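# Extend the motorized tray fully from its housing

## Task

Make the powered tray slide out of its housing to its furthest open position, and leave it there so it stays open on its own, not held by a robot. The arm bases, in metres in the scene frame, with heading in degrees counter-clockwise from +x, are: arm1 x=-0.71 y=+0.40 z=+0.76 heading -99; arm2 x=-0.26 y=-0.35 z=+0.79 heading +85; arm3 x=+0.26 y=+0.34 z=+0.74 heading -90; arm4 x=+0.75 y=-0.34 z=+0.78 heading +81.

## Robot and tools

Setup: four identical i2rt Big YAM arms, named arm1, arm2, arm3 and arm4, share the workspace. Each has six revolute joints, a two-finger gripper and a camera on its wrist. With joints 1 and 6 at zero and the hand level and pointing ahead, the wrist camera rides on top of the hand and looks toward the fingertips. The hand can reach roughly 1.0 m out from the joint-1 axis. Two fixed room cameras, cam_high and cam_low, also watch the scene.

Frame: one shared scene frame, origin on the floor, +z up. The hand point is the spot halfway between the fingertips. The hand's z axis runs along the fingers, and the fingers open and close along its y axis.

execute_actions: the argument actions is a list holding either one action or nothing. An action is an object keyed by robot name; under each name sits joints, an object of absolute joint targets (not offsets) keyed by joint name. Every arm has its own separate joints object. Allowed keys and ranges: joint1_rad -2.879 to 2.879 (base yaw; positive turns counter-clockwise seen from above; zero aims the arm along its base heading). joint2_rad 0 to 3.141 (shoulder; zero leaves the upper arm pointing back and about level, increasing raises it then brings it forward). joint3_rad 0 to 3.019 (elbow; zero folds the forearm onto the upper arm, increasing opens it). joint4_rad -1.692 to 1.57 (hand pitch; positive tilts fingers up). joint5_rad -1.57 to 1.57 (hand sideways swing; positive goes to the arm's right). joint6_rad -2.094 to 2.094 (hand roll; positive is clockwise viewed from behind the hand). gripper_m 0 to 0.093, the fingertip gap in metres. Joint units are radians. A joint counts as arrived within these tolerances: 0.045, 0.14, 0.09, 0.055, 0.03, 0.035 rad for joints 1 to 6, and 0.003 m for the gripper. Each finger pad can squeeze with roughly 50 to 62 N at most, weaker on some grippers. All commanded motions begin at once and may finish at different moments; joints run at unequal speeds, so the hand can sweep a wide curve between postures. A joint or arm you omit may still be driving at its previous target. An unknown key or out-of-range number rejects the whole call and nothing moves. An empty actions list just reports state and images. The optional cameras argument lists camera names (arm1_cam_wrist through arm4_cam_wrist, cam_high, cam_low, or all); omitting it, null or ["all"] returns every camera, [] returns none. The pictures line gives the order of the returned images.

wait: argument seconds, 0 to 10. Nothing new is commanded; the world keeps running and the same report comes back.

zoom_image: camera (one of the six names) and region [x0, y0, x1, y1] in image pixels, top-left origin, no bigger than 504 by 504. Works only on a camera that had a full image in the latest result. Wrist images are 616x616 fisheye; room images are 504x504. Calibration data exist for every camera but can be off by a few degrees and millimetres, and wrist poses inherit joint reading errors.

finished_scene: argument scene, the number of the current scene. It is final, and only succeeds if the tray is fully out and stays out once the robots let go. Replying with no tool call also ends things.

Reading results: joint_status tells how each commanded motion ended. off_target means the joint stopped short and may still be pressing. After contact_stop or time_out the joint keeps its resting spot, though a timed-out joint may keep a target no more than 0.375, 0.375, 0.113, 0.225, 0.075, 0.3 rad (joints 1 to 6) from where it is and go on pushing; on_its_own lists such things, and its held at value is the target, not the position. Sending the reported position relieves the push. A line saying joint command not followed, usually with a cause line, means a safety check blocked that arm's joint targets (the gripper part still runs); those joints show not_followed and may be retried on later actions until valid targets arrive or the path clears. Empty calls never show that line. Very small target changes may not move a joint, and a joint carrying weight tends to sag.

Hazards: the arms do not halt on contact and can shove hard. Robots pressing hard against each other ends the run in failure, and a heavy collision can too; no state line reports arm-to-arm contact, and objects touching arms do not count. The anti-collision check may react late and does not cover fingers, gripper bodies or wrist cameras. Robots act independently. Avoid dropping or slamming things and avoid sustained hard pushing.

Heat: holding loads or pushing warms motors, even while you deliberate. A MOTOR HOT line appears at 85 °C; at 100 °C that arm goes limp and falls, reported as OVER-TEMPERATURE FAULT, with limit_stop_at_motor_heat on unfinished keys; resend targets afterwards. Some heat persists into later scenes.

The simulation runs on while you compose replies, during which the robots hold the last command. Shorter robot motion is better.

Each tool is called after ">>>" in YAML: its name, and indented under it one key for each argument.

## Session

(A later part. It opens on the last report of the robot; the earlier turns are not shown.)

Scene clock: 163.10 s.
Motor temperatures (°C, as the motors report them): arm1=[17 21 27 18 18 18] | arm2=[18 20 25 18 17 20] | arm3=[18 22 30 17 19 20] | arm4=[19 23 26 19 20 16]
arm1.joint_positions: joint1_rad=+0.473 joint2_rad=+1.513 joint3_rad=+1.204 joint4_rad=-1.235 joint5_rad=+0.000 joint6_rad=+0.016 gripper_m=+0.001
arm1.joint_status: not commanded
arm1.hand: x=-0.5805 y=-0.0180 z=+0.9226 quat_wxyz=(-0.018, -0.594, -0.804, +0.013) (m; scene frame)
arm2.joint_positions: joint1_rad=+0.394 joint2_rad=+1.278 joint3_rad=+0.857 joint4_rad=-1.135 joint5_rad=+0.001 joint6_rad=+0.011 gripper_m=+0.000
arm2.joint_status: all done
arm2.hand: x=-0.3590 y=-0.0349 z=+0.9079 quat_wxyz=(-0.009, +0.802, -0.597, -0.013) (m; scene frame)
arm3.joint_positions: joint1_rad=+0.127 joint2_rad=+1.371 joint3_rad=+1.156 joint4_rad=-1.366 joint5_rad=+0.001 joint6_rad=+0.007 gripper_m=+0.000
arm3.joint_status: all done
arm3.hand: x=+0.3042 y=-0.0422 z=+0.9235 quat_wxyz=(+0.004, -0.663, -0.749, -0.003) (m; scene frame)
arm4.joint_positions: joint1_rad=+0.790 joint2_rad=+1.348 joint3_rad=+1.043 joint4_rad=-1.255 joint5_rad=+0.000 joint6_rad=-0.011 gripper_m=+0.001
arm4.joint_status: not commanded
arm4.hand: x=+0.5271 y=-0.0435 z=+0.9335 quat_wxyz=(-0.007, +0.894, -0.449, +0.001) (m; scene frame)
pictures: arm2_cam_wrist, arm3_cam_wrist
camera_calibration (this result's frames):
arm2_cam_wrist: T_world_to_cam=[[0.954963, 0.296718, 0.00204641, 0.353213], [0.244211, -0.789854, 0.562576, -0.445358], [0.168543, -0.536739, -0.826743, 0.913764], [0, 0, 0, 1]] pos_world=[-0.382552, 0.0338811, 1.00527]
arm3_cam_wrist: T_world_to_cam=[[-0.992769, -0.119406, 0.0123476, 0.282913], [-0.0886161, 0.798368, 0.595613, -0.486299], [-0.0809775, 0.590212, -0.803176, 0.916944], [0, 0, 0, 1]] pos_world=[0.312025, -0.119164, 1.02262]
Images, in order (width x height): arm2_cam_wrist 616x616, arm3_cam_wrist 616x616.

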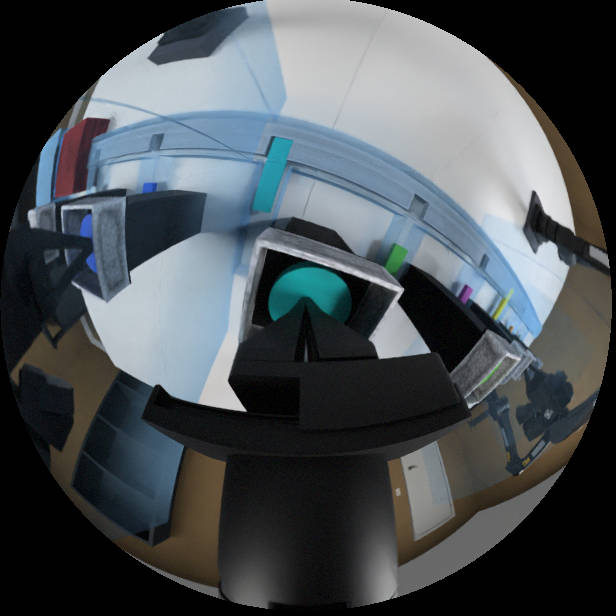

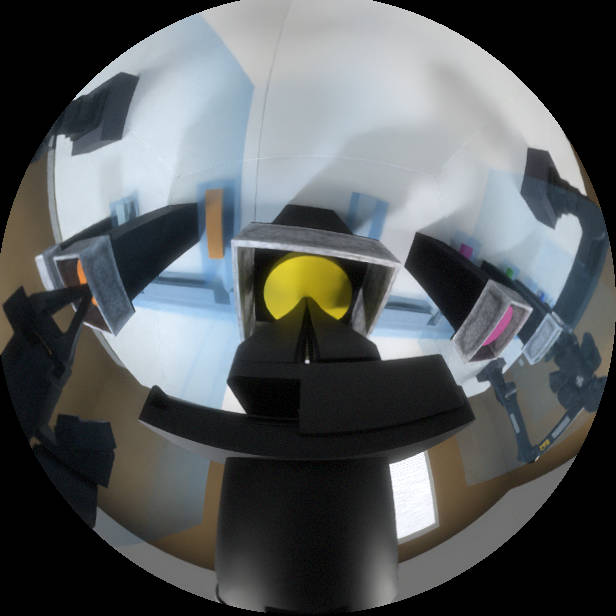

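>>> wait:
  seconds: 10

>>> wait:
  seconds: 10

Scene clock: 175.10 s.
Motor temperatures (°C, as the motors report them): arm1=[17 21 27 18 18 18] | arm2=[18 20 25 18 17 20] | arm3=[18 22 30 17 19 20] | arm4=[19 23 26 19 20 16]
arm1.joint_positions: joint1_rad=+0.473 joint2_rad=+1.513 joint3_rad=+1.204 joint4_rad=-1.235 joint5_rad=+0.000 joint6_rad=+0.016 gripper_m=+0.001
arm1.joint_status: not commanded
arm1.hand: x=-0.5805 y=-0.0180 z=+0.9226 quat_wxyz=(-0.018, -0.594, -0.804, +0.013) (m; scene frame)
arm2.joint_positions: joint1_rad=+0.394 joint2_rad=+1.278 joint3_rad=+0.857 joint4_rad=-1.135 joint5_rad=+0.001 joint6_rad=+0.011 gripper_m=+0.000
arm2.joint_status: all done
arm2.hand: x=-0.3590 y=-0.0349 z=+0.9079 quat_wxyz=(-0.009, +0.802, -0.597, -0.013) (m; scene frame)
arm3.joint_positions: joint1_rad=+0.127 joint2_rad=+1.371 joint3_rad=+1.156 joint4_rad=-1.366 joint5_rad=+0.001 joint6_rad=+0.007 gripper_m=+0.000
arm3.joint_status: all done
arm3.hand: x=+0.3042 y=-0.0422 z=+0.9235 quat_wxyz=(+0.004, -0.663, -0.749, -0.003) (m; scene frame)
arm4.joint_positions: joint1_rad=+0.790 joint2_rad=+1.348 joint3_rad=+1.043 joint4_rad=-1.255 joint5_rad=+0.000 joint6_rad=-0.011 gripper_m=+0.001
arm4.joint_status: not commanded
arm4.hand: x=+0.5271 y=-0.0435 z=+0.9335 quat_wxyz=(-0.007, +0.894, -0.449, +0.001) (m; scene frame)
wait: 10.00 s; at rest from the start
pictures: arm1_cam_wrist, arm2_cam_wrist, arm3_cam_wrist, arm4_cam_wrist, cam_high, cam_low
camera_calibration (this result's frames):
arm1_cam_wrist: T_world_to_cam=[[-0.95411, -0.299411, 0.00526751, -0.565337], [-0.245465, 0.792037, 0.558949, -0.636857], [-0.171528, 0.532006, -0.829185, 0.793811], [0, 0, 0, 1]] pos_world=[-0.559559, -0.087166, 1.01716]
arm2_cam_wrist: T_world_to_cam=[[0.954963, 0.296718, 0.00204641, 0.353213], [0.244211, -0.789854, 0.562576, -0.445358], [0.168543, -0.536739, -0.826743, 0.913764], [0, 0, 0, 1]] pos_world=[-0.382552, 0.0338811, 1.00527]
arm3_cam_wrist: T_world_to_cam=[[-0.992769, -0.119406, 0.0123476, 0.282913], [-0.0886161, 0.798368, 0.595613, -0.486299], [-0.0809775, 0.590212, -0.803176, 0.916944], [0, 0, 0, 1]] pos_world=[0.312025, -0.119164, 1.02262]
arm4_cam_wrist: T_world_to_cam=[[0.808304, 0.588323, 0.0227903, -0.424444], [0.467571, -0.664963, 0.58241, -0.812458], [0.3578, -0.460109, -0.812576, 0.672376], [0, 0, 0, 1]] pos_world=[0.482386, 0.0188223, 1.02921]
Images, in order (width x height): arm1_cam_wrist 616x616, arm2_cam_wrist 616x616, arm3_cam_wrist 616x616, arm4_cam_wrist 616x616, cam_high 504x504, cam_low 504x504.

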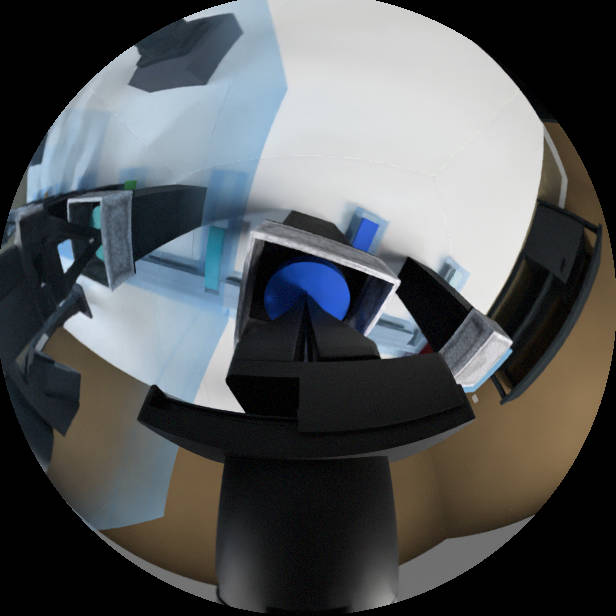

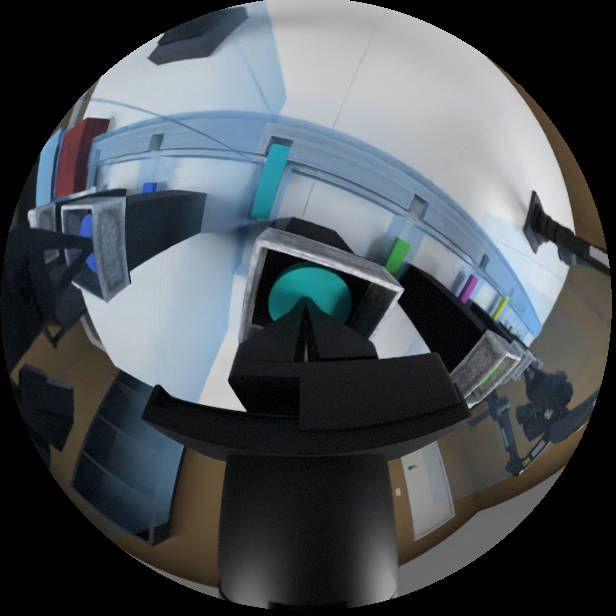

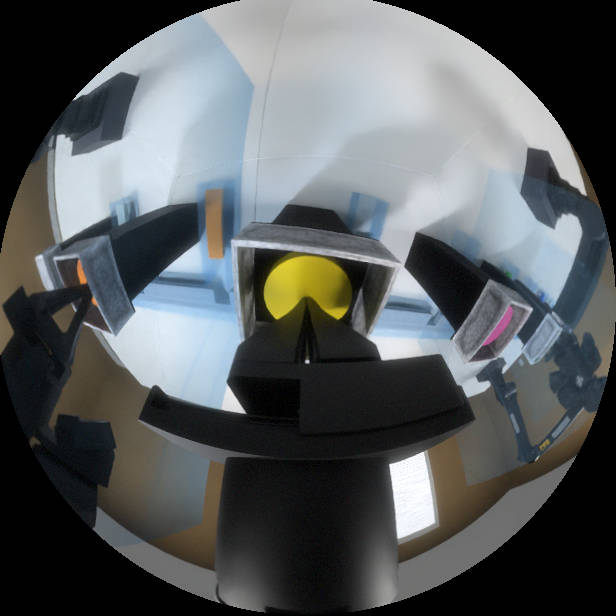

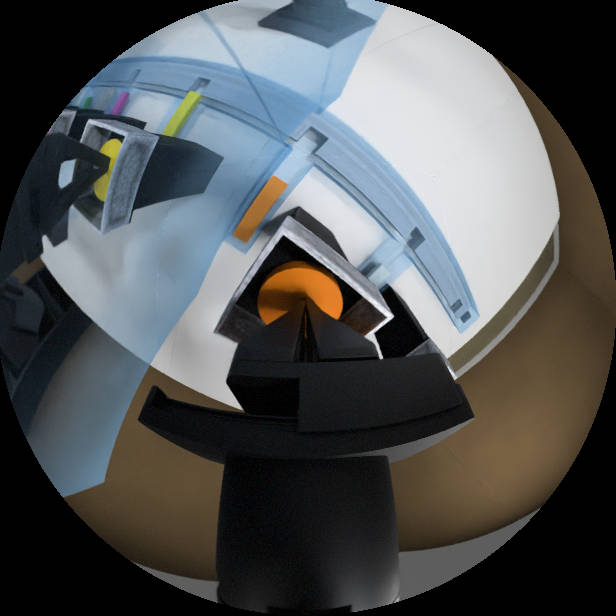

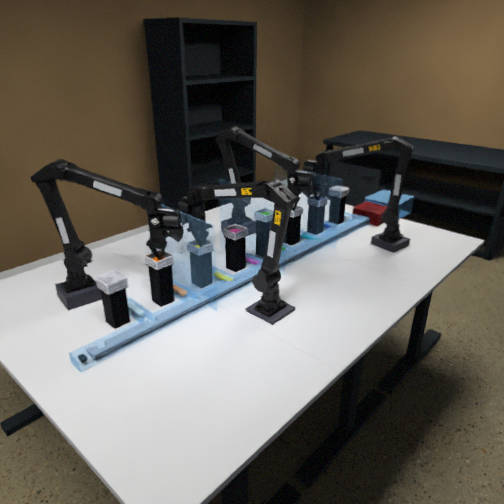

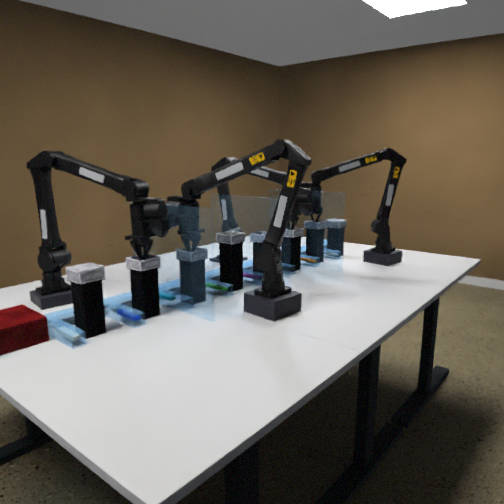

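Scene clock: 185.10 s.
Motor temperatures (°C, as the motors report them): arm1=[17 21 27 18 18 18] | arm2=[18 20 25 18 17 20] | arm3=[18 22 31 17 19 20] | arm4=[19 23 26 19 20 16]
arm1.joint_positions: joint1_rad=+0.473 joint2_rad=+1.513 joint3_rad=+1.204 joint4_rad=-1.235 joint5_rad=+0.000 joint6_rad=+0.016 gripper_m=+0.001
arm1.joint_status: not commanded
arm1.hand: x=-0.5805 y=-0.0180 z=+0.9226 quat_wxyz=(-0.018, -0.594, -0.804, +0.013) (m; scene frame)
arm2.joint_positions: joint1_rad=+0.394 joint2_rad=+1.278 joint3_rad=+0.857 joint4_rad=-1.135 joint5_rad=+0.001 joint6_rad=+0.011 gripper_m=+0.000
arm2.joint_status: all done
arm2.hand: x=-0.3590 y=-0.0349 z=+0.9079 quat_wxyz=(-0.009, +0.802, -0.597, -0.013) (m; scene frame)
arm3.joint_positions: joint1_rad=+0.127 joint2_rad=+1.371 joint3_rad=+1.156 joint4_rad=-1.366 joint5_rad=+0.001 joint6_rad=+0.007 gripper_m=+0.000
arm3.joint_status: all done
arm3.hand: x=+0.3042 y=-0.0422 z=+0.9235 quat_wxyz=(+0.004, -0.663, -0.749, -0.003) (m; scene frame)
arm4.joint_positions: joint1_rad=+0.790 joint2_rad=+1.348 joint3_rad=+1.043 joint4_rad=-1.255 joint5_rad=+0.000 joint6_rad=-0.011 gripper_m=+0.001
arm4.joint_status: not commanded
arm4.hand: x=+0.5271 y=-0.0435 z=+0.9335 quat_wxyz=(-0.007, +0.894, -0.449, +0.001) (m; scene frame)
wait: 10.00 s; at rest by 0.27 s
pictures: arm1_cam_wrist, arm2_cam_wrist, arm3_cam_wrist, arm4_cam_wrist, cam_high, cam_low
camera_calibration (this result's frames):
arm1_cam_wrist: T_world_to_cam=[[-0.95411, -0.299411, 0.00526751, -0.565337], [-0.245465, 0.792037, 0.558949, -0.636857], [-0.171528, 0.532006, -0.829185, 0.793811], [0, 0, 0, 1]] pos_world=[-0.559559, -0.087166, 1.01716]
arm2_cam_wrist: T_world_to_cam=[[0.954963, 0.296718, 0.00204641, 0.353213], [0.244211, -0.789854, 0.562576, -0.445358], [0.168543, -0.536739, -0.826743, 0.913764], [0, 0, 0, 1]] pos_world=[-0.382552, 0.0338811, 1.00527]
arm3_cam_wrist: T_world_to_cam=[[-0.992769, -0.119406, 0.0123476, 0.282913], [-0.0886161, 0.798368, 0.595613, -0.486299], [-0.0809775, 0.590212, -0.803176, 0.916944], [0, 0, 0, 1]] pos_world=[0.312025, -0.119164, 1.02262]
arm4_cam_wrist: T_world_to_cam=[[0.808304, 0.588323, 0.0227903, -0.424444], [0.467571, -0.664963, 0.58241, -0.812458], [0.3578, -0.460109, -0.812576, 0.672376], [0, 0, 0, 1]] pos_world=[0.482386, 0.0188223, 1.02921]
Images, in order (width x height): arm1_cam_wrist 616x616, arm2_cam_wrist 616x616, arm3_cam_wrist 616x616, arm4_cam_wrist 616x616, cam_high 504x504, cam_low 504x504.

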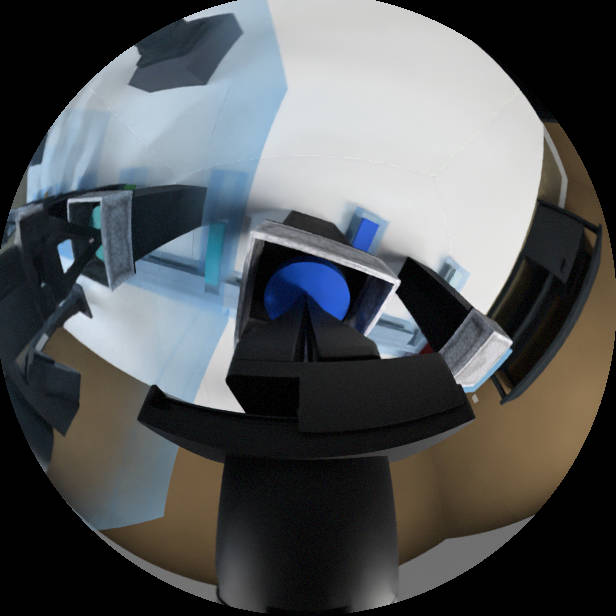

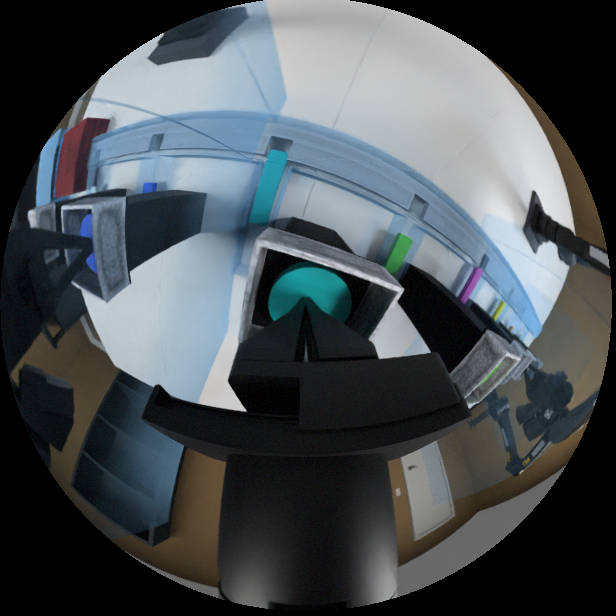

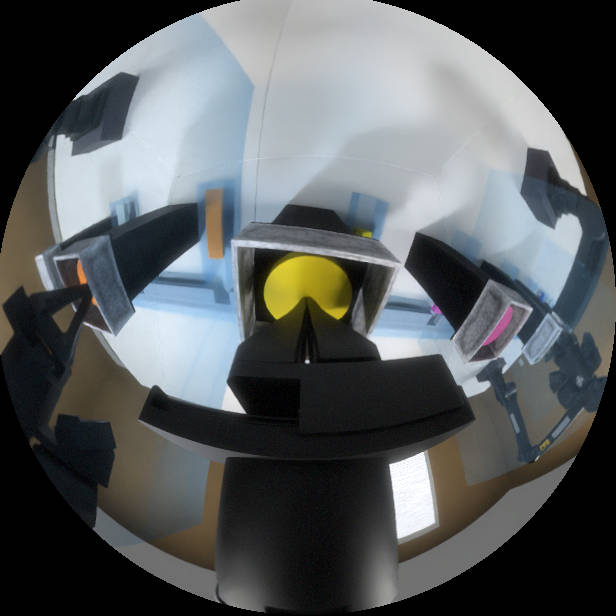

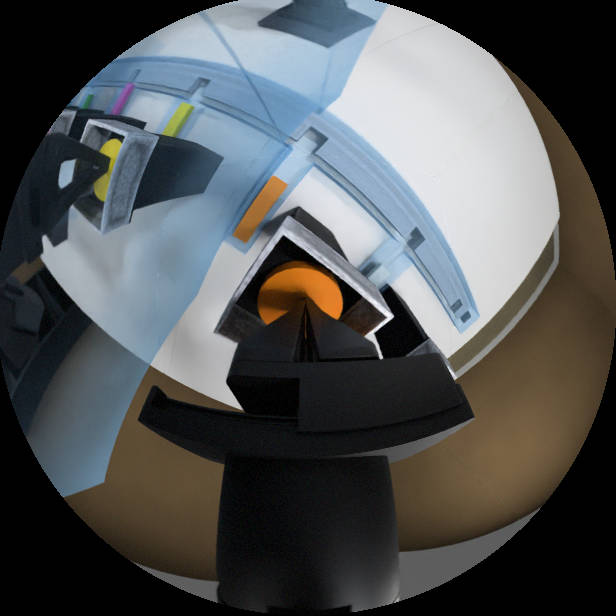

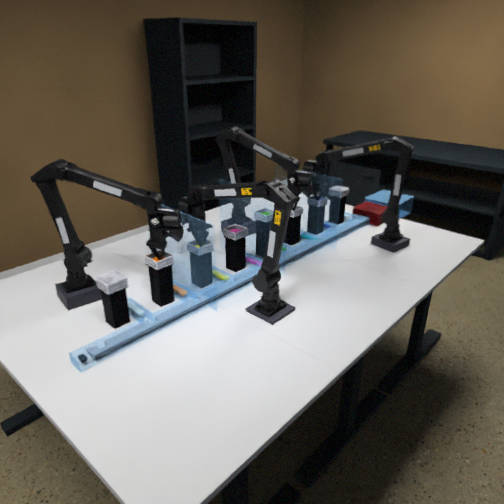

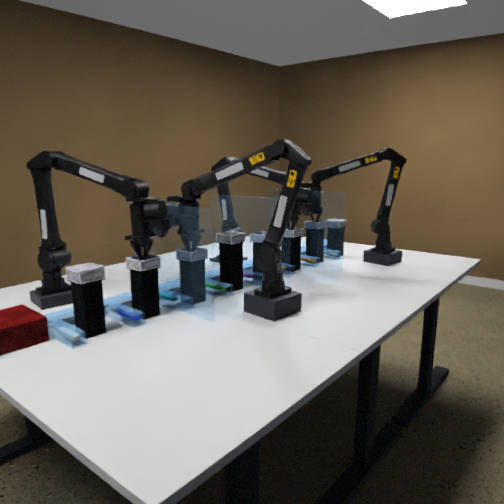

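>>> wait:
  seconds: 4

>>> execute_actions:
  actions:
    - {"arm3":{"joints":{"joint2_rad":1.34,"joint3_rad":1.34,"joint4_rad":-1.56}}}
  cameras: []

>>> execute_actions:
  actions:
    - {"arm3":{"joints":{"joint1_rad":-0.42,"joint2_rad":1.45,"joint3_rad":1.46,"joint4_rad":-1.55}}}
  cameras: []

>>> execute_actions:
  actions:
    - {"arm3":{"joints":{"joint2_rad":1.466,"joint3_rad":1.245,"joint4_rad":-1.345}}}
  cameras: ["arm2_cam_wrist","arm3_cam_wrist"]

Scene clock: 198.57 s.
Motor temperatures (°C, as the motors report them): arm1=[17 21 27 18 18 18] | arm2=[18 20 25 18 17 20] | arm3=[18 22 31 17 19 20] | arm4=[19 23 26 19 20 16]
arm1.joint_positions: joint1_rad=+0.473 joint2_rad=+1.513 joint3_rad=+1.204 joint4_rad=-1.235 joint5_rad=+0.000 joint6_rad=+0.016 gripper_m=+0.001
arm1.joint_status: not commanded
arm1.hand: x=-0.5805 y=-0.0180 z=+0.9226 quat_wxyz=(-0.018, -0.594, -0.804, +0.013) (m; scene frame)
arm2.joint_positions: joint1_rad=+0.394 joint2_rad=+1.278 joint3_rad=+0.857 joint4_rad=-1.135 joint5_rad=+0.001 joint6_rad=+0.011 gripper_m=+0.000
arm2.joint_status: all done
arm2.hand: x=-0.3590 y=-0.0349 z=+0.9079 quat_wxyz=(-0.009, +0.802, -0.597, -0.013) (m; scene frame)
arm3.joint_positions: joint1_rad=+0.127 joint2_rad=+1.371 joint3_rad=+1.156 joint4_rad=-1.366 joint5_rad=+0.001 joint6_rad=+0.007 gripper_m=+0.000
arm3.joint_status: all done
arm3.hand: x=+0.3042 y=-0.0422 z=+0.9235 quat_wxyz=(+0.004, -0.663, -0.749, -0.003) (m; scene frame)
arm4.joint_positions: joint1_rad=+0.790 joint2_rad=+1.348 joint3_rad=+1.043 joint4_rad=-1.255 joint5_rad=+0.000 joint6_rad=-0.011 gripper_m=+0.001
arm4.joint_status: not commanded
arm4.hand: x=+0.5271 y=-0.0435 z=+0.9335 quat_wxyz=(-0.007, +0.894, -0.449, +0.001) (m; scene frame)
wait: 4.00 s; at rest from the start
pictures: arm1_cam_wrist, arm2_cam_wrist, arm3_cam_wrist, arm4_cam_wrist, cam_high, cam_low
camera_calibration (this result's frames):
arm1_cam_wrist: T_world_to_cam=[[-0.95411, -0.299411, 0.00526751, -0.565337], [-0.245465, 0.792037, 0.558949, -0.636857], [-0.171528, 0.532006, -0.829185, 0.793811], [0, 0, 0, 1]] pos_world=[-0.559559, -0.087166, 1.01716]
arm2_cam_wrist: T_world_to_cam=[[0.954963, 0.296718, 0.00204641, 0.353213], [0.244211, -0.789854, 0.562576, -0.445358], [0.168543, -0.536739, -0.826743, 0.913764], [0, 0, 0, 1]] pos_world=[-0.382552, 0.0338811, 1.00527]
arm3_cam_wrist: T_world_to_cam=[[-0.992769, -0.119406, 0.0123476, 0.282913], [-0.0886161, 0.798368, 0.595613, -0.486299], [-0.0809775, 0.590212, -0.803176, 0.916944], [0, 0, 0, 1]] pos_world=[0.312025, -0.119164, 1.02262]
arm4_cam_wrist: T_world_to_cam=[[0.808304, 0.588323, 0.0227903, -0.424444], [0.467571, -0.664963, 0.58241, -0.812458], [0.3578, -0.460109, -0.812576, 0.672376], [0, 0, 0, 1]] pos_world=[0.482386, 0.0188223, 1.02921]
Images, in order (width x height): arm1_cam_wrist 616x616, arm2_cam_wrist 616x616, arm3_cam_wrist 616x616, arm4_cam_wrist 616x616, cam_high 504x504, cam_low 504x504.

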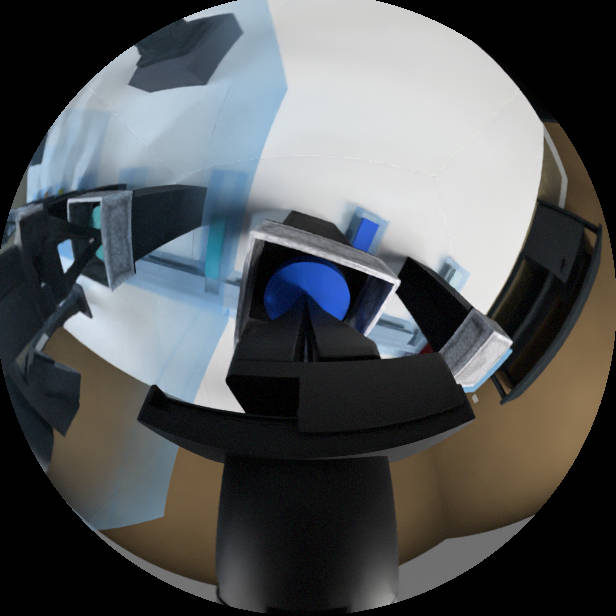

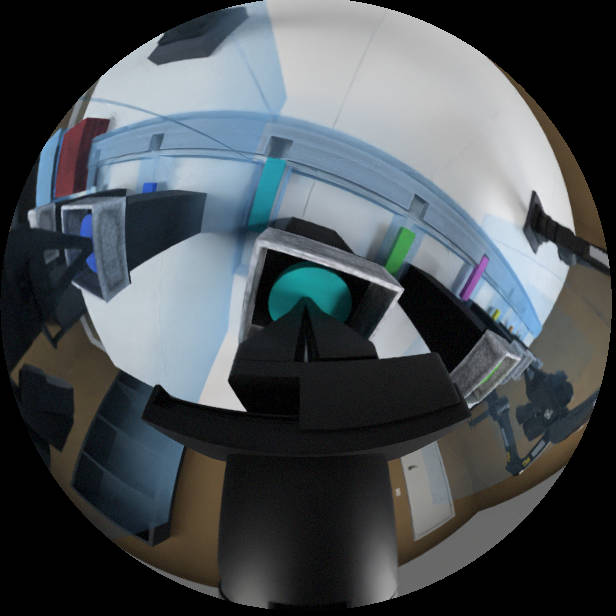

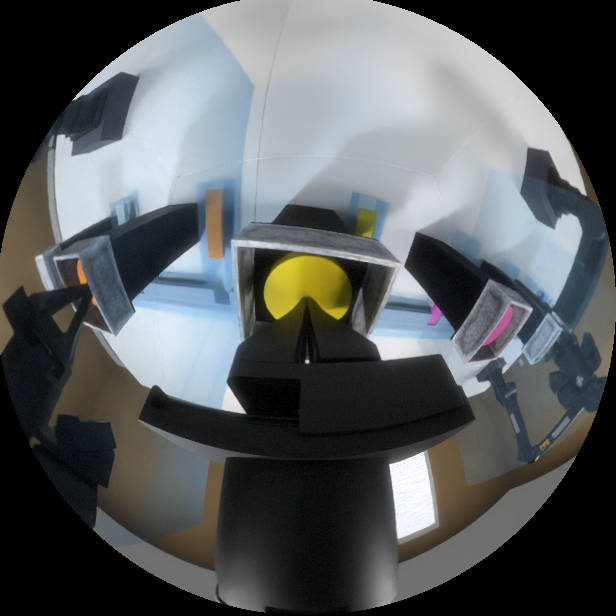

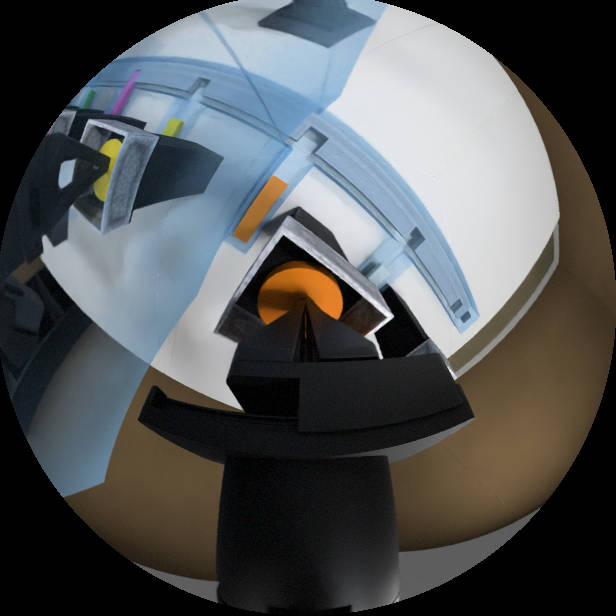

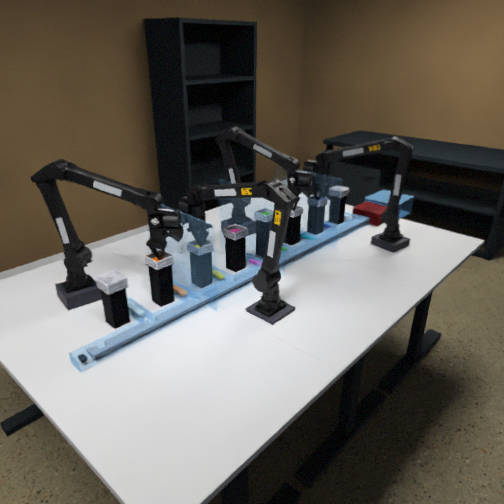

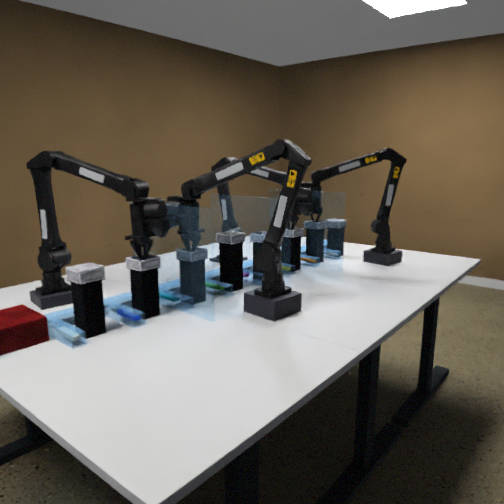

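Scene clock: 199.53 s.
Motor temperatures (°C, as the motors report them): arm1=[17 21 27 18 18 18] | arm2=[18 20 25 18 17 20] | arm3=[18 22 31 17 19 20] | arm4=[19 23 27 19 20 16]
arm1.joint_positions: joint1_rad=+0.473 joint2_rad=+1.513 joint3_rad=+1.204 joint4_rad=-1.235 joint5_rad=+0.000 joint6_rad=+0.016 gripper_m=+0.001
arm1.joint_status: not commanded
arm1.hand: x=-0.5805 y=-0.0180 z=+0.9226 quat_wxyz=(-0.018, -0.594, -0.804, +0.013) (m; scene frame)
arm2.joint_positions: joint1_rad=+0.394 joint2_rad=+1.278 joint3_rad=+0.857 joint4_rad=-1.135 joint5_rad=+0.001 joint6_rad=+0.011 gripper_m=+0.000
arm2.joint_status: not commanded
arm2.hand: x=-0.3590 y=-0.0349 z=+0.9079 quat_wxyz=(-0.009, +0.802, -0.597, -0.013) (m; scene frame)
arm3.joint_positions: joint1_rad=+0.127 joint2_rad=+1.346 joint3_rad=+1.303 joint4_rad=-1.549 joint5_rad=+0.001 joint6_rad=+0.007 gripper_m=+0.000
arm3.joint_status: all done
arm3.hand: x=+0.3037 y=-0.0382 z=+0.9881 quat_wxyz=(+0.008, -0.663, -0.749, -0.007) (m; scene frame)
arm4.joint_positions: joint1_rad=+0.790 joint2_rad=+1.348 joint3_rad=+1.043 joint4_rad=-1.255 joint5_rad=+0.000 joint6_rad=-0.011 gripper_m=+0.001
arm4.joint_status: not commanded
arm4.hand: x=+0.5271 y=-0.0435 z=+0.9335 quat_wxyz=(-0.007, +0.894, -0.449, +0.001) (m; scene frame)
pictures: none
No camera images: the call's "cameras" was empty. Leave "cameras" out to get every camera's image.

Scene clock: 200.90 s.
Motor temperatures (°C, as the motors report them): arm1=[17 21 27 18 18 18] | arm2=[18 20 25 18 17 20] | arm3=[18 22 31 17 19 20] | arm4=[19 23 27 19 20 16]
arm1.joint_positions: joint1_rad=+0.473 joint2_rad=+1.513 joint3_rad=+1.204 joint4_rad=-1.235 joint5_rad=+0.000 joint6_rad=+0.016 gripper_m=+0.001
arm1.joint_status: not commanded
arm1.hand: x=-0.5805 y=-0.0180 z=+0.9226 quat_wxyz=(-0.018, -0.594, -0.804, +0.013) (m; scene frame)
arm2.joint_positions: joint1_rad=+0.394 joint2_rad=+1.278 joint3_rad=+0.857 joint4_rad=-1.135 joint5_rad=+0.001 joint6_rad=+0.011 gripper_m=+0.000
arm2.joint_status: not commanded
arm2.hand: x=-0.3590 y=-0.0349 z=+0.9079 quat_wxyz=(-0.009, +0.802, -0.597, -0.013) (m; scene frame)
arm3.joint_positions: joint1_rad=-0.426 joint2_rad=+1.451 joint3_rad=+1.420 joint4_rad=-1.549 joint5_rad=+0.001 joint6_rad=+0.007 gripper_m=+0.000
arm3.joint_status: all done
arm3.hand: x=+0.0806 y=-0.0469 z=+0.9922 quat_wxyz=(+0.003, -0.842, -0.539, -0.004) (m; scene frame)
arm4.joint_positions: joint1_rad=+0.790 joint2_rad=+1.348 joint3_rad=+1.043 joint4_rad=-1.255 joint5_rad=+0.000 joint6_rad=-0.011 gripper_m=+0.001
arm4.joint_status: not commanded
arm4.hand: x=+0.5271 y=-0.0435 z=+0.9335 quat_wxyz=(-0.007, +0.894, -0.449, +0.001) (m; scene frame)
pictures: none
No camera images: the call's "cameras" was empty. Leave "cameras" out to get every camera's image.

Scene clock: 201.83 s.
Motor temperatures (°C, as the motors report them): arm1=[17 21 27 18 18 18] | arm2=[18 20 25 18 17 20] | arm3=[18 22 31 17 19 20] | arm4=[19 23 27 19 20 16]
arm1.joint_positions: joint1_rad=+0.473 joint2_rad=+1.513 joint3_rad=+1.204 joint4_rad=-1.235 joint5_rad=+0.000 joint6_rad=+0.016 gripper_m=+0.001
arm1.joint_status: not commanded
arm1.hand: x=-0.5805 y=-0.0180 z=+0.9226 quat_wxyz=(-0.018, -0.594, -0.804, +0.013) (m; scene frame)
arm2.joint_positions: joint1_rad=+0.394 joint2_rad=+1.278 joint3_rad=+0.857 joint4_rad=-1.135 joint5_rad=+0.001 joint6_rad=+0.011 gripper_m=+0.000
arm2.joint_status: not commanded
arm2.hand: x=-0.3590 y=-0.0349 z=+0.9079 quat_wxyz=(-0.009, +0.802, -0.597, -0.013) (m; scene frame)
arm3.joint_positions: joint1_rad=-0.426 joint2_rad=+1.452 joint3_rad=+1.253 joint4_rad=-1.369 joint5_rad=+0.001 joint6_rad=+0.007 gripper_m=+0.000
arm3.joint_status: all done
arm3.hand: x=+0.0822 y=-0.0434 z=+0.9290 quat_wxyz=(-0.001, -0.842, -0.539, +0.002) (m; scene frame)
arm4.joint_positions: joint1_rad=+0.790 joint2_rad=+1.348 joint3_rad=+1.043 joint4_rad=-1.255 joint5_rad=+0.000 joint6_rad=-0.011 gripper_m=+0.001
arm4.joint_status: not commanded
arm4.hand: x=+0.5271 y=-0.0435 z=+0.9335 quat_wxyz=(-0.007, +0.894, -0.449, +0.001) (m; scene frame)
pictures: arm2_cam_wrist, arm3_cam_wrist
camera_calibration (this result's frames):
arm2_cam_wrist: T_world_to_cam=[[0.954963, 0.296718, 0.00204641, 0.353213], [0.244211, -0.789854, 0.562576, -0.445358], [0.168543, -0.536739, -0.826743, 0.913764], [0, 0, 0, 1]] pos_world=[-0.382552, 0.0338811, 1.00527]
arm3_cam_wrist: T_world_to_cam=[[-0.90739, 0.420112, 0.012244, 0.0787324], [0.347283, 0.733042, 0.584846, -0.537009], [0.236725, 0.534935, -0.811052, 0.882905], [0, 0, 0, 1]] pos_world=[0.0489289, -0.111723, 1.02919]
Images, in order (width x height): arm2_cam_wrist 616x616, arm3_cam_wrist 616x616.

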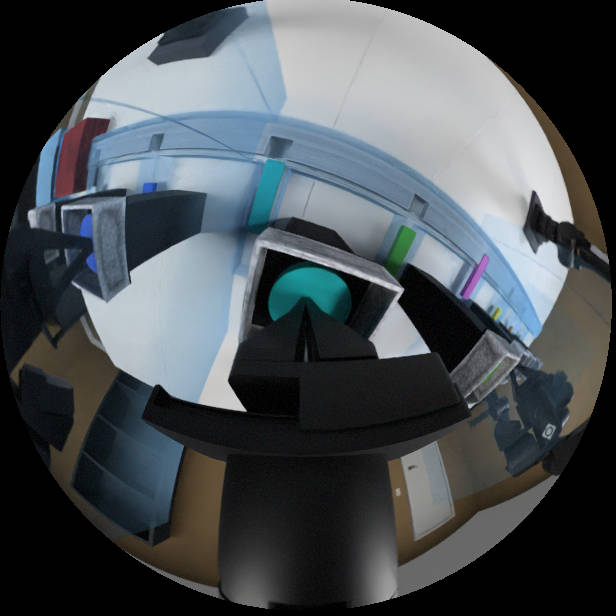

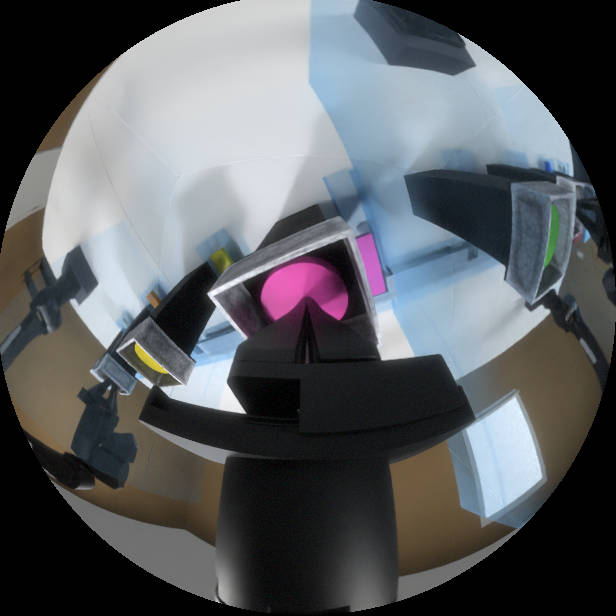

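>>> wait:
  seconds: 10

>>> wait:
  seconds: 10

Scene clock: 213.70 s.
Motor temperatures (°C, as the motors report them): arm1=[17 21 27 18 18 18] | arm2=[18 20 25 18 17 20] | arm3=[18 22 31 17 19 20] | arm4=[19 23 27 19 20 16]
arm1.joint_positions: joint1_rad=+0.473 joint2_rad=+1.513 joint3_rad=+1.204 joint4_rad=-1.235 joint5_rad=+0.000 joint6_rad=+0.016 gripper_m=+0.001
arm1.joint_status: not commanded
arm1.hand: x=-0.5805 y=-0.0180 z=+0.9226 quat_wxyz=(-0.018, -0.594, -0.804, +0.013) (m; scene frame)
arm2.joint_positions: joint1_rad=+0.394 joint2_rad=+1.278 joint3_rad=+0.857 joint4_rad=-1.135 joint5_rad=+0.001 joint6_rad=+0.011 gripper_m=+0.000
arm2.joint_status: not commanded
arm2.hand: x=-0.3590 y=-0.0349 z=+0.9079 quat_wxyz=(-0.009, +0.802, -0.597, -0.013) (m; scene frame)
arm3.joint_positions: joint1_rad=-0.426 joint2_rad=+1.452 joint3_rad=+1.253 joint4_rad=-1.369 joint5_rad=+0.001 joint6_rad=+0.007 gripper_m=+0.000
arm3.joint_status: all done
arm3.hand: x=+0.0822 y=-0.0434 z=+0.9290 quat_wxyz=(-0.001, -0.842, -0.539, +0.002) (m; scene frame)
arm4.joint_positions: joint1_rad=+0.790 joint2_rad=+1.348 joint3_rad=+1.043 joint4_rad=-1.255 joint5_rad=+0.000 joint6_rad=-0.011 gripper_m=+0.001
arm4.joint_status: not commanded
arm4.hand: x=+0.5271 y=-0.0435 z=+0.9335 quat_wxyz=(-0.007, +0.894, -0.449, +0.001) (m; scene frame)
wait: 10.00 s; at rest from the start
pictures: arm1_cam_wrist, arm2_cam_wrist, arm3_cam_wrist, arm4_cam_wrist, cam_high, cam_low
camera_calibration (this result's frames):
arm1_cam_wrist: T_world_to_cam=[[-0.95411, -0.299411, 0.00526751, -0.565337], [-0.245465, 0.792037, 0.558949, -0.636857], [-0.171528, 0.532006, -0.829185, 0.793811], [0, 0, 0, 1]] pos_world=[-0.559559, -0.087166, 1.01716]
arm2_cam_wrist: T_world_to_cam=[[0.954963, 0.296718, 0.00204641, 0.353213], [0.244211, -0.789854, 0.562576, -0.445358], [0.168543, -0.536739, -0.826743, 0.913764], [0, 0, 0, 1]] pos_world=[-0.382552, 0.0338811, 1.00527]
arm3_cam_wrist: T_world_to_cam=[[-0.90739, 0.420112, 0.012244, 0.0787324], [0.347283, 0.733042, 0.584846, -0.537009], [0.236725, 0.534935, -0.811052, 0.882905], [0, 0, 0, 1]] pos_world=[0.0489289, -0.111723, 1.02919]
arm4_cam_wrist: T_world_to_cam=[[0.808304, 0.588323, 0.0227903, -0.424444], [0.467571, -0.664963, 0.58241, -0.812458], [0.3578, -0.460109, -0.812576, 0.672376], [0, 0, 0, 1]] pos_world=[0.482386, 0.0188223, 1.02921]
Images, in order (width x height): arm1_cam_wrist 616x616, arm2_cam_wrist 616x616, arm3_cam_wrist 616x616, arm4_cam_wrist 616x616, cam_high 504x504, cam_low 504x504.

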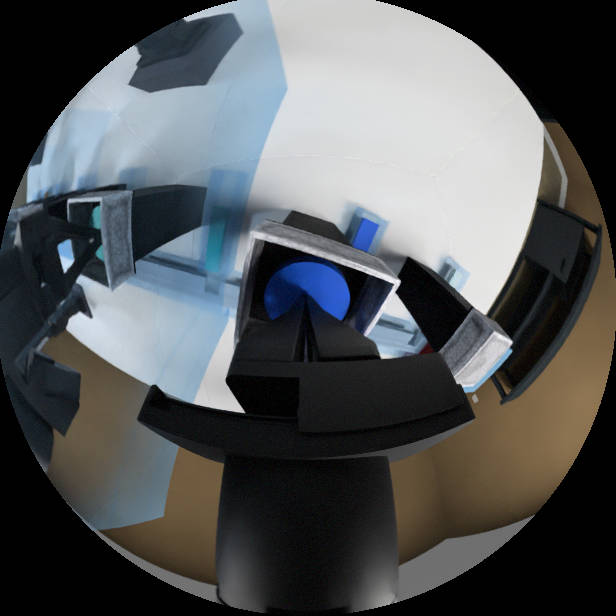

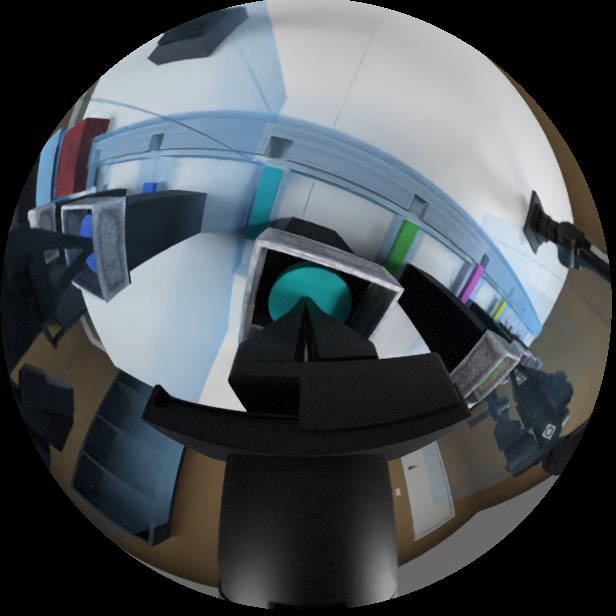

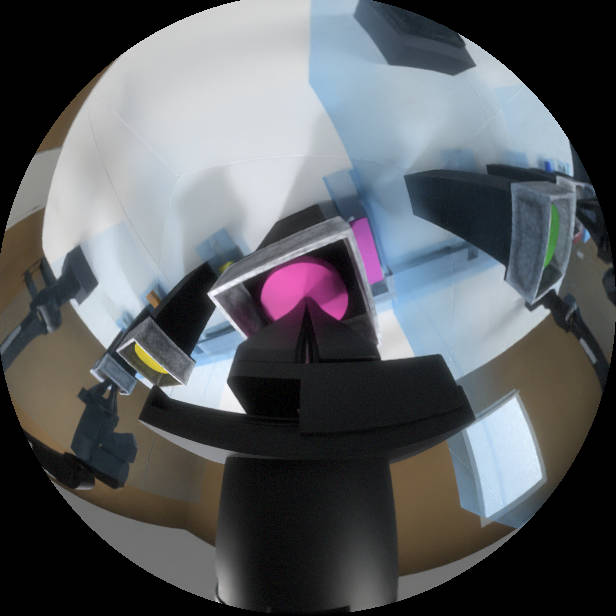

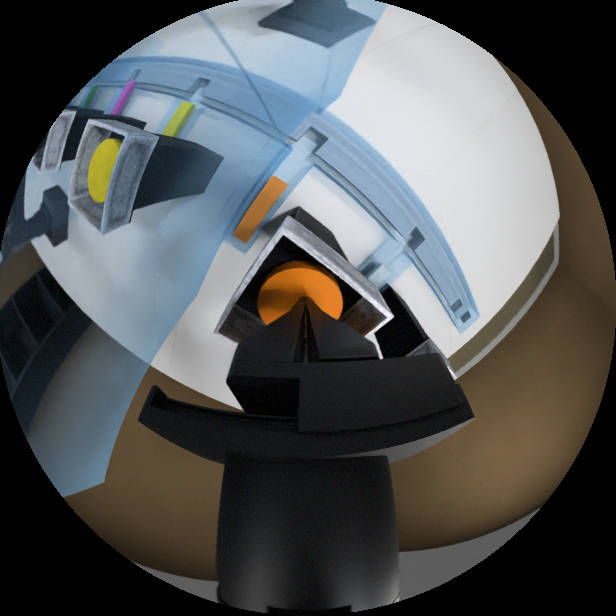

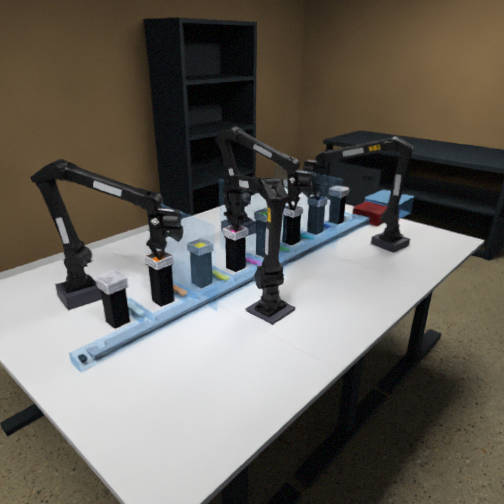

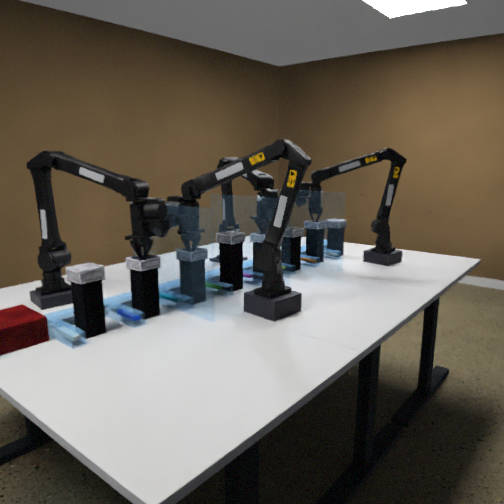

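Scene clock: 223.70 s.
Motor temperatures (°C, as the motors report them): arm1=[17 21 27 18 18 18] | arm2=[18 20 25 18 17 20] | arm3=[18 22 31 17 19 20] | arm4=[19 23 27 19 20 16]
arm1.joint_positions: joint1_rad=+0.473 joint2_rad=+1.513 joint3_rad=+1.204 joint4_rad=-1.235 joint5_rad=+0.000 joint6_rad=+0.016 gripper_m=+0.001
arm1.joint_status: not commanded
arm1.hand: x=-0.5805 y=-0.0180 z=+0.9226 quat_wxyz=(-0.018, -0.594, -0.804, +0.013) (m; scene frame)
arm2.joint_positions: joint1_rad=+0.394 joint2_rad=+1.278 joint3_rad=+0.857 joint4_rad=-1.135 joint5_rad=+0.001 joint6_rad=+0.011 gripper_m=+0.000
arm2.joint_status: not commanded
arm2.hand: x=-0.3590 y=-0.0349 z=+0.9079 quat_wxyz=(-0.009, +0.802, -0.597, -0.013) (m; scene frame)
arm3.joint_positions: joint1_rad=-0.426 joint2_rad=+1.452 joint3_rad=+1.253 joint4_rad=-1.369 joint5_rad=+0.001 joint6_rad=+0.007 gripper_m=+0.000
arm3.joint_status: all done
arm3.hand: x=+0.0822 y=-0.0434 z=+0.9290 quat_wxyz=(-0.001, -0.842, -0.539, +0.002) (m; scene frame)
arm4.joint_positions: joint1_rad=+0.790 joint2_rad=+1.348 joint3_rad=+1.043 joint4_rad=-1.255 joint5_rad=+0.000 joint6_rad=-0.011 gripper_m=+0.001
arm4.joint_status: not commanded
arm4.hand: x=+0.5271 y=-0.0435 z=+0.9335 quat_wxyz=(-0.007, +0.894, -0.449, +0.001) (m; scene frame)
wait: 10.00 s; at rest by 0.27 s
pictures: arm1_cam_wrist, arm2_cam_wrist, arm3_cam_wrist, arm4_cam_wrist, cam_high, cam_low
camera_calibration (this result's frames):
arm1_cam_wrist: T_world_to_cam=[[-0.95411, -0.299411, 0.00526751, -0.565337], [-0.245465, 0.792037, 0.558949, -0.636857], [-0.171528, 0.532006, -0.829185, 0.793811], [0, 0, 0, 1]] pos_world=[-0.559559, -0.087166, 1.01716]
arm2_cam_wrist: T_world_to_cam=[[0.954963, 0.296718, 0.00204641, 0.353213], [0.244211, -0.789854, 0.562576, -0.445358], [0.168543, -0.536739, -0.826743, 0.913764], [0, 0, 0, 1]] pos_world=[-0.382552, 0.0338811, 1.00527]
arm3_cam_wrist: T_world_to_cam=[[-0.90739, 0.420112, 0.012244, 0.0787324], [0.347283, 0.733042, 0.584846, -0.537009], [0.236725, 0.534935, -0.811052, 0.882905], [0, 0, 0, 1]] pos_world=[0.0489289, -0.111723, 1.02919]
arm4_cam_wrist: T_world_to_cam=[[0.808304, 0.588323, 0.0227903, -0.424444], [0.467571, -0.664963, 0.58241, -0.812458], [0.3578, -0.460109, -0.812576, 0.672376], [0, 0, 0, 1]] pos_world=[0.482386, 0.0188223, 1.02921]
Images, in order (width x height): arm1_cam_wrist 616x616, arm2_cam_wrist 616x616, arm3_cam_wrist 616x616, arm4_cam_wrist 616x616, cam_high 504x504, cam_low 504x504.

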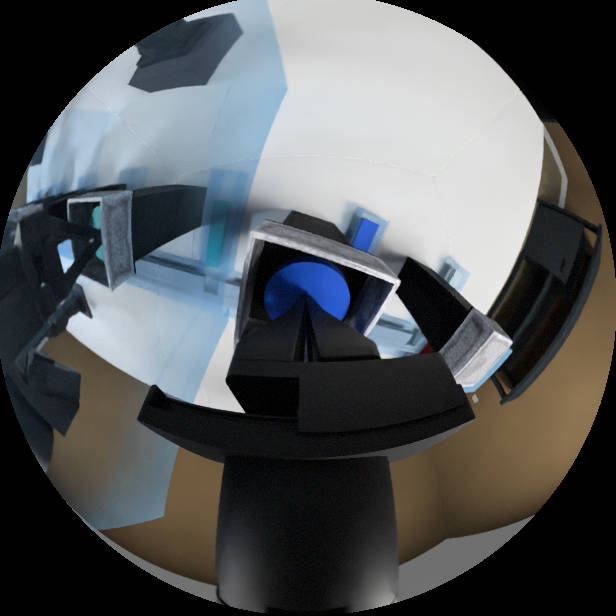

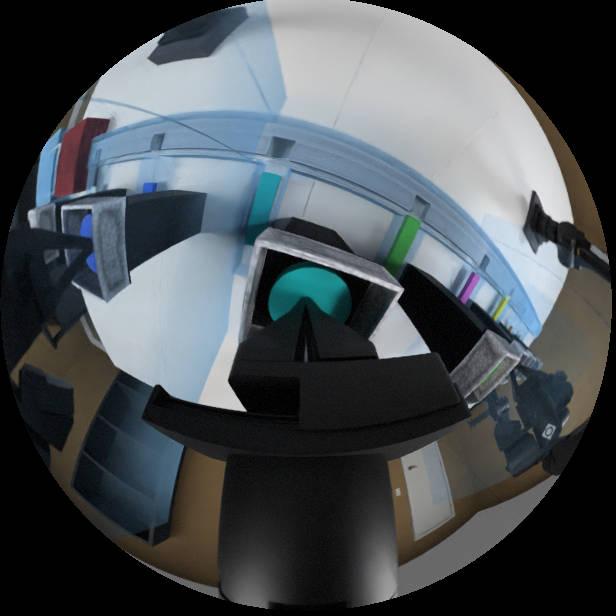

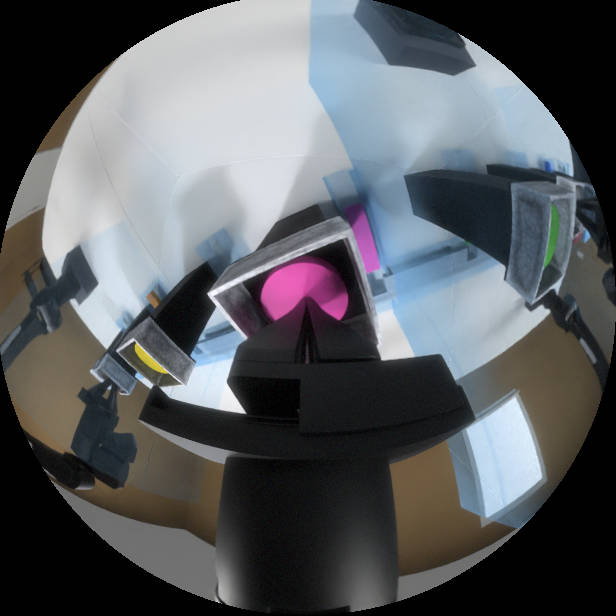

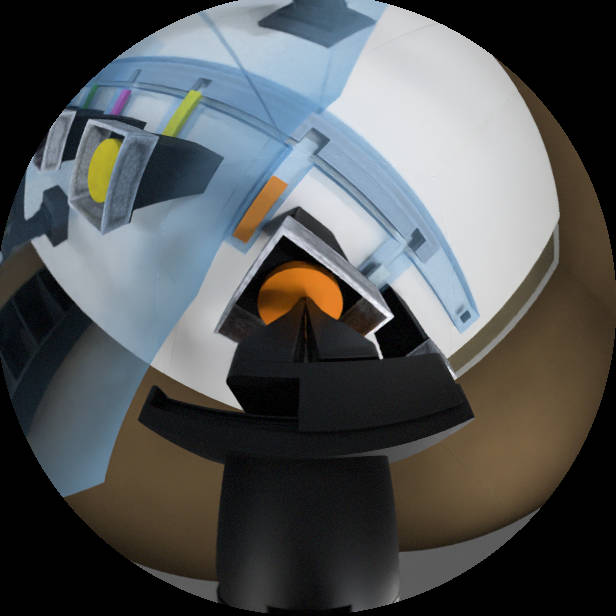

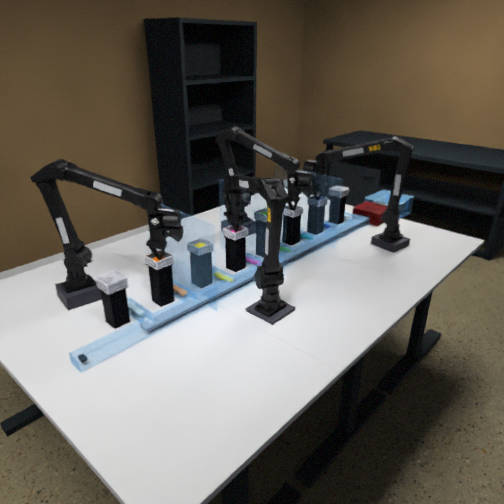

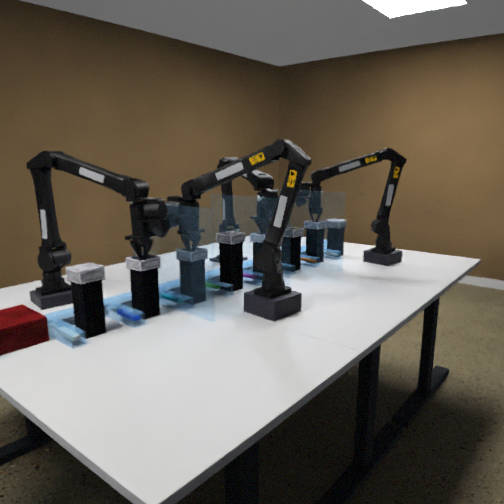

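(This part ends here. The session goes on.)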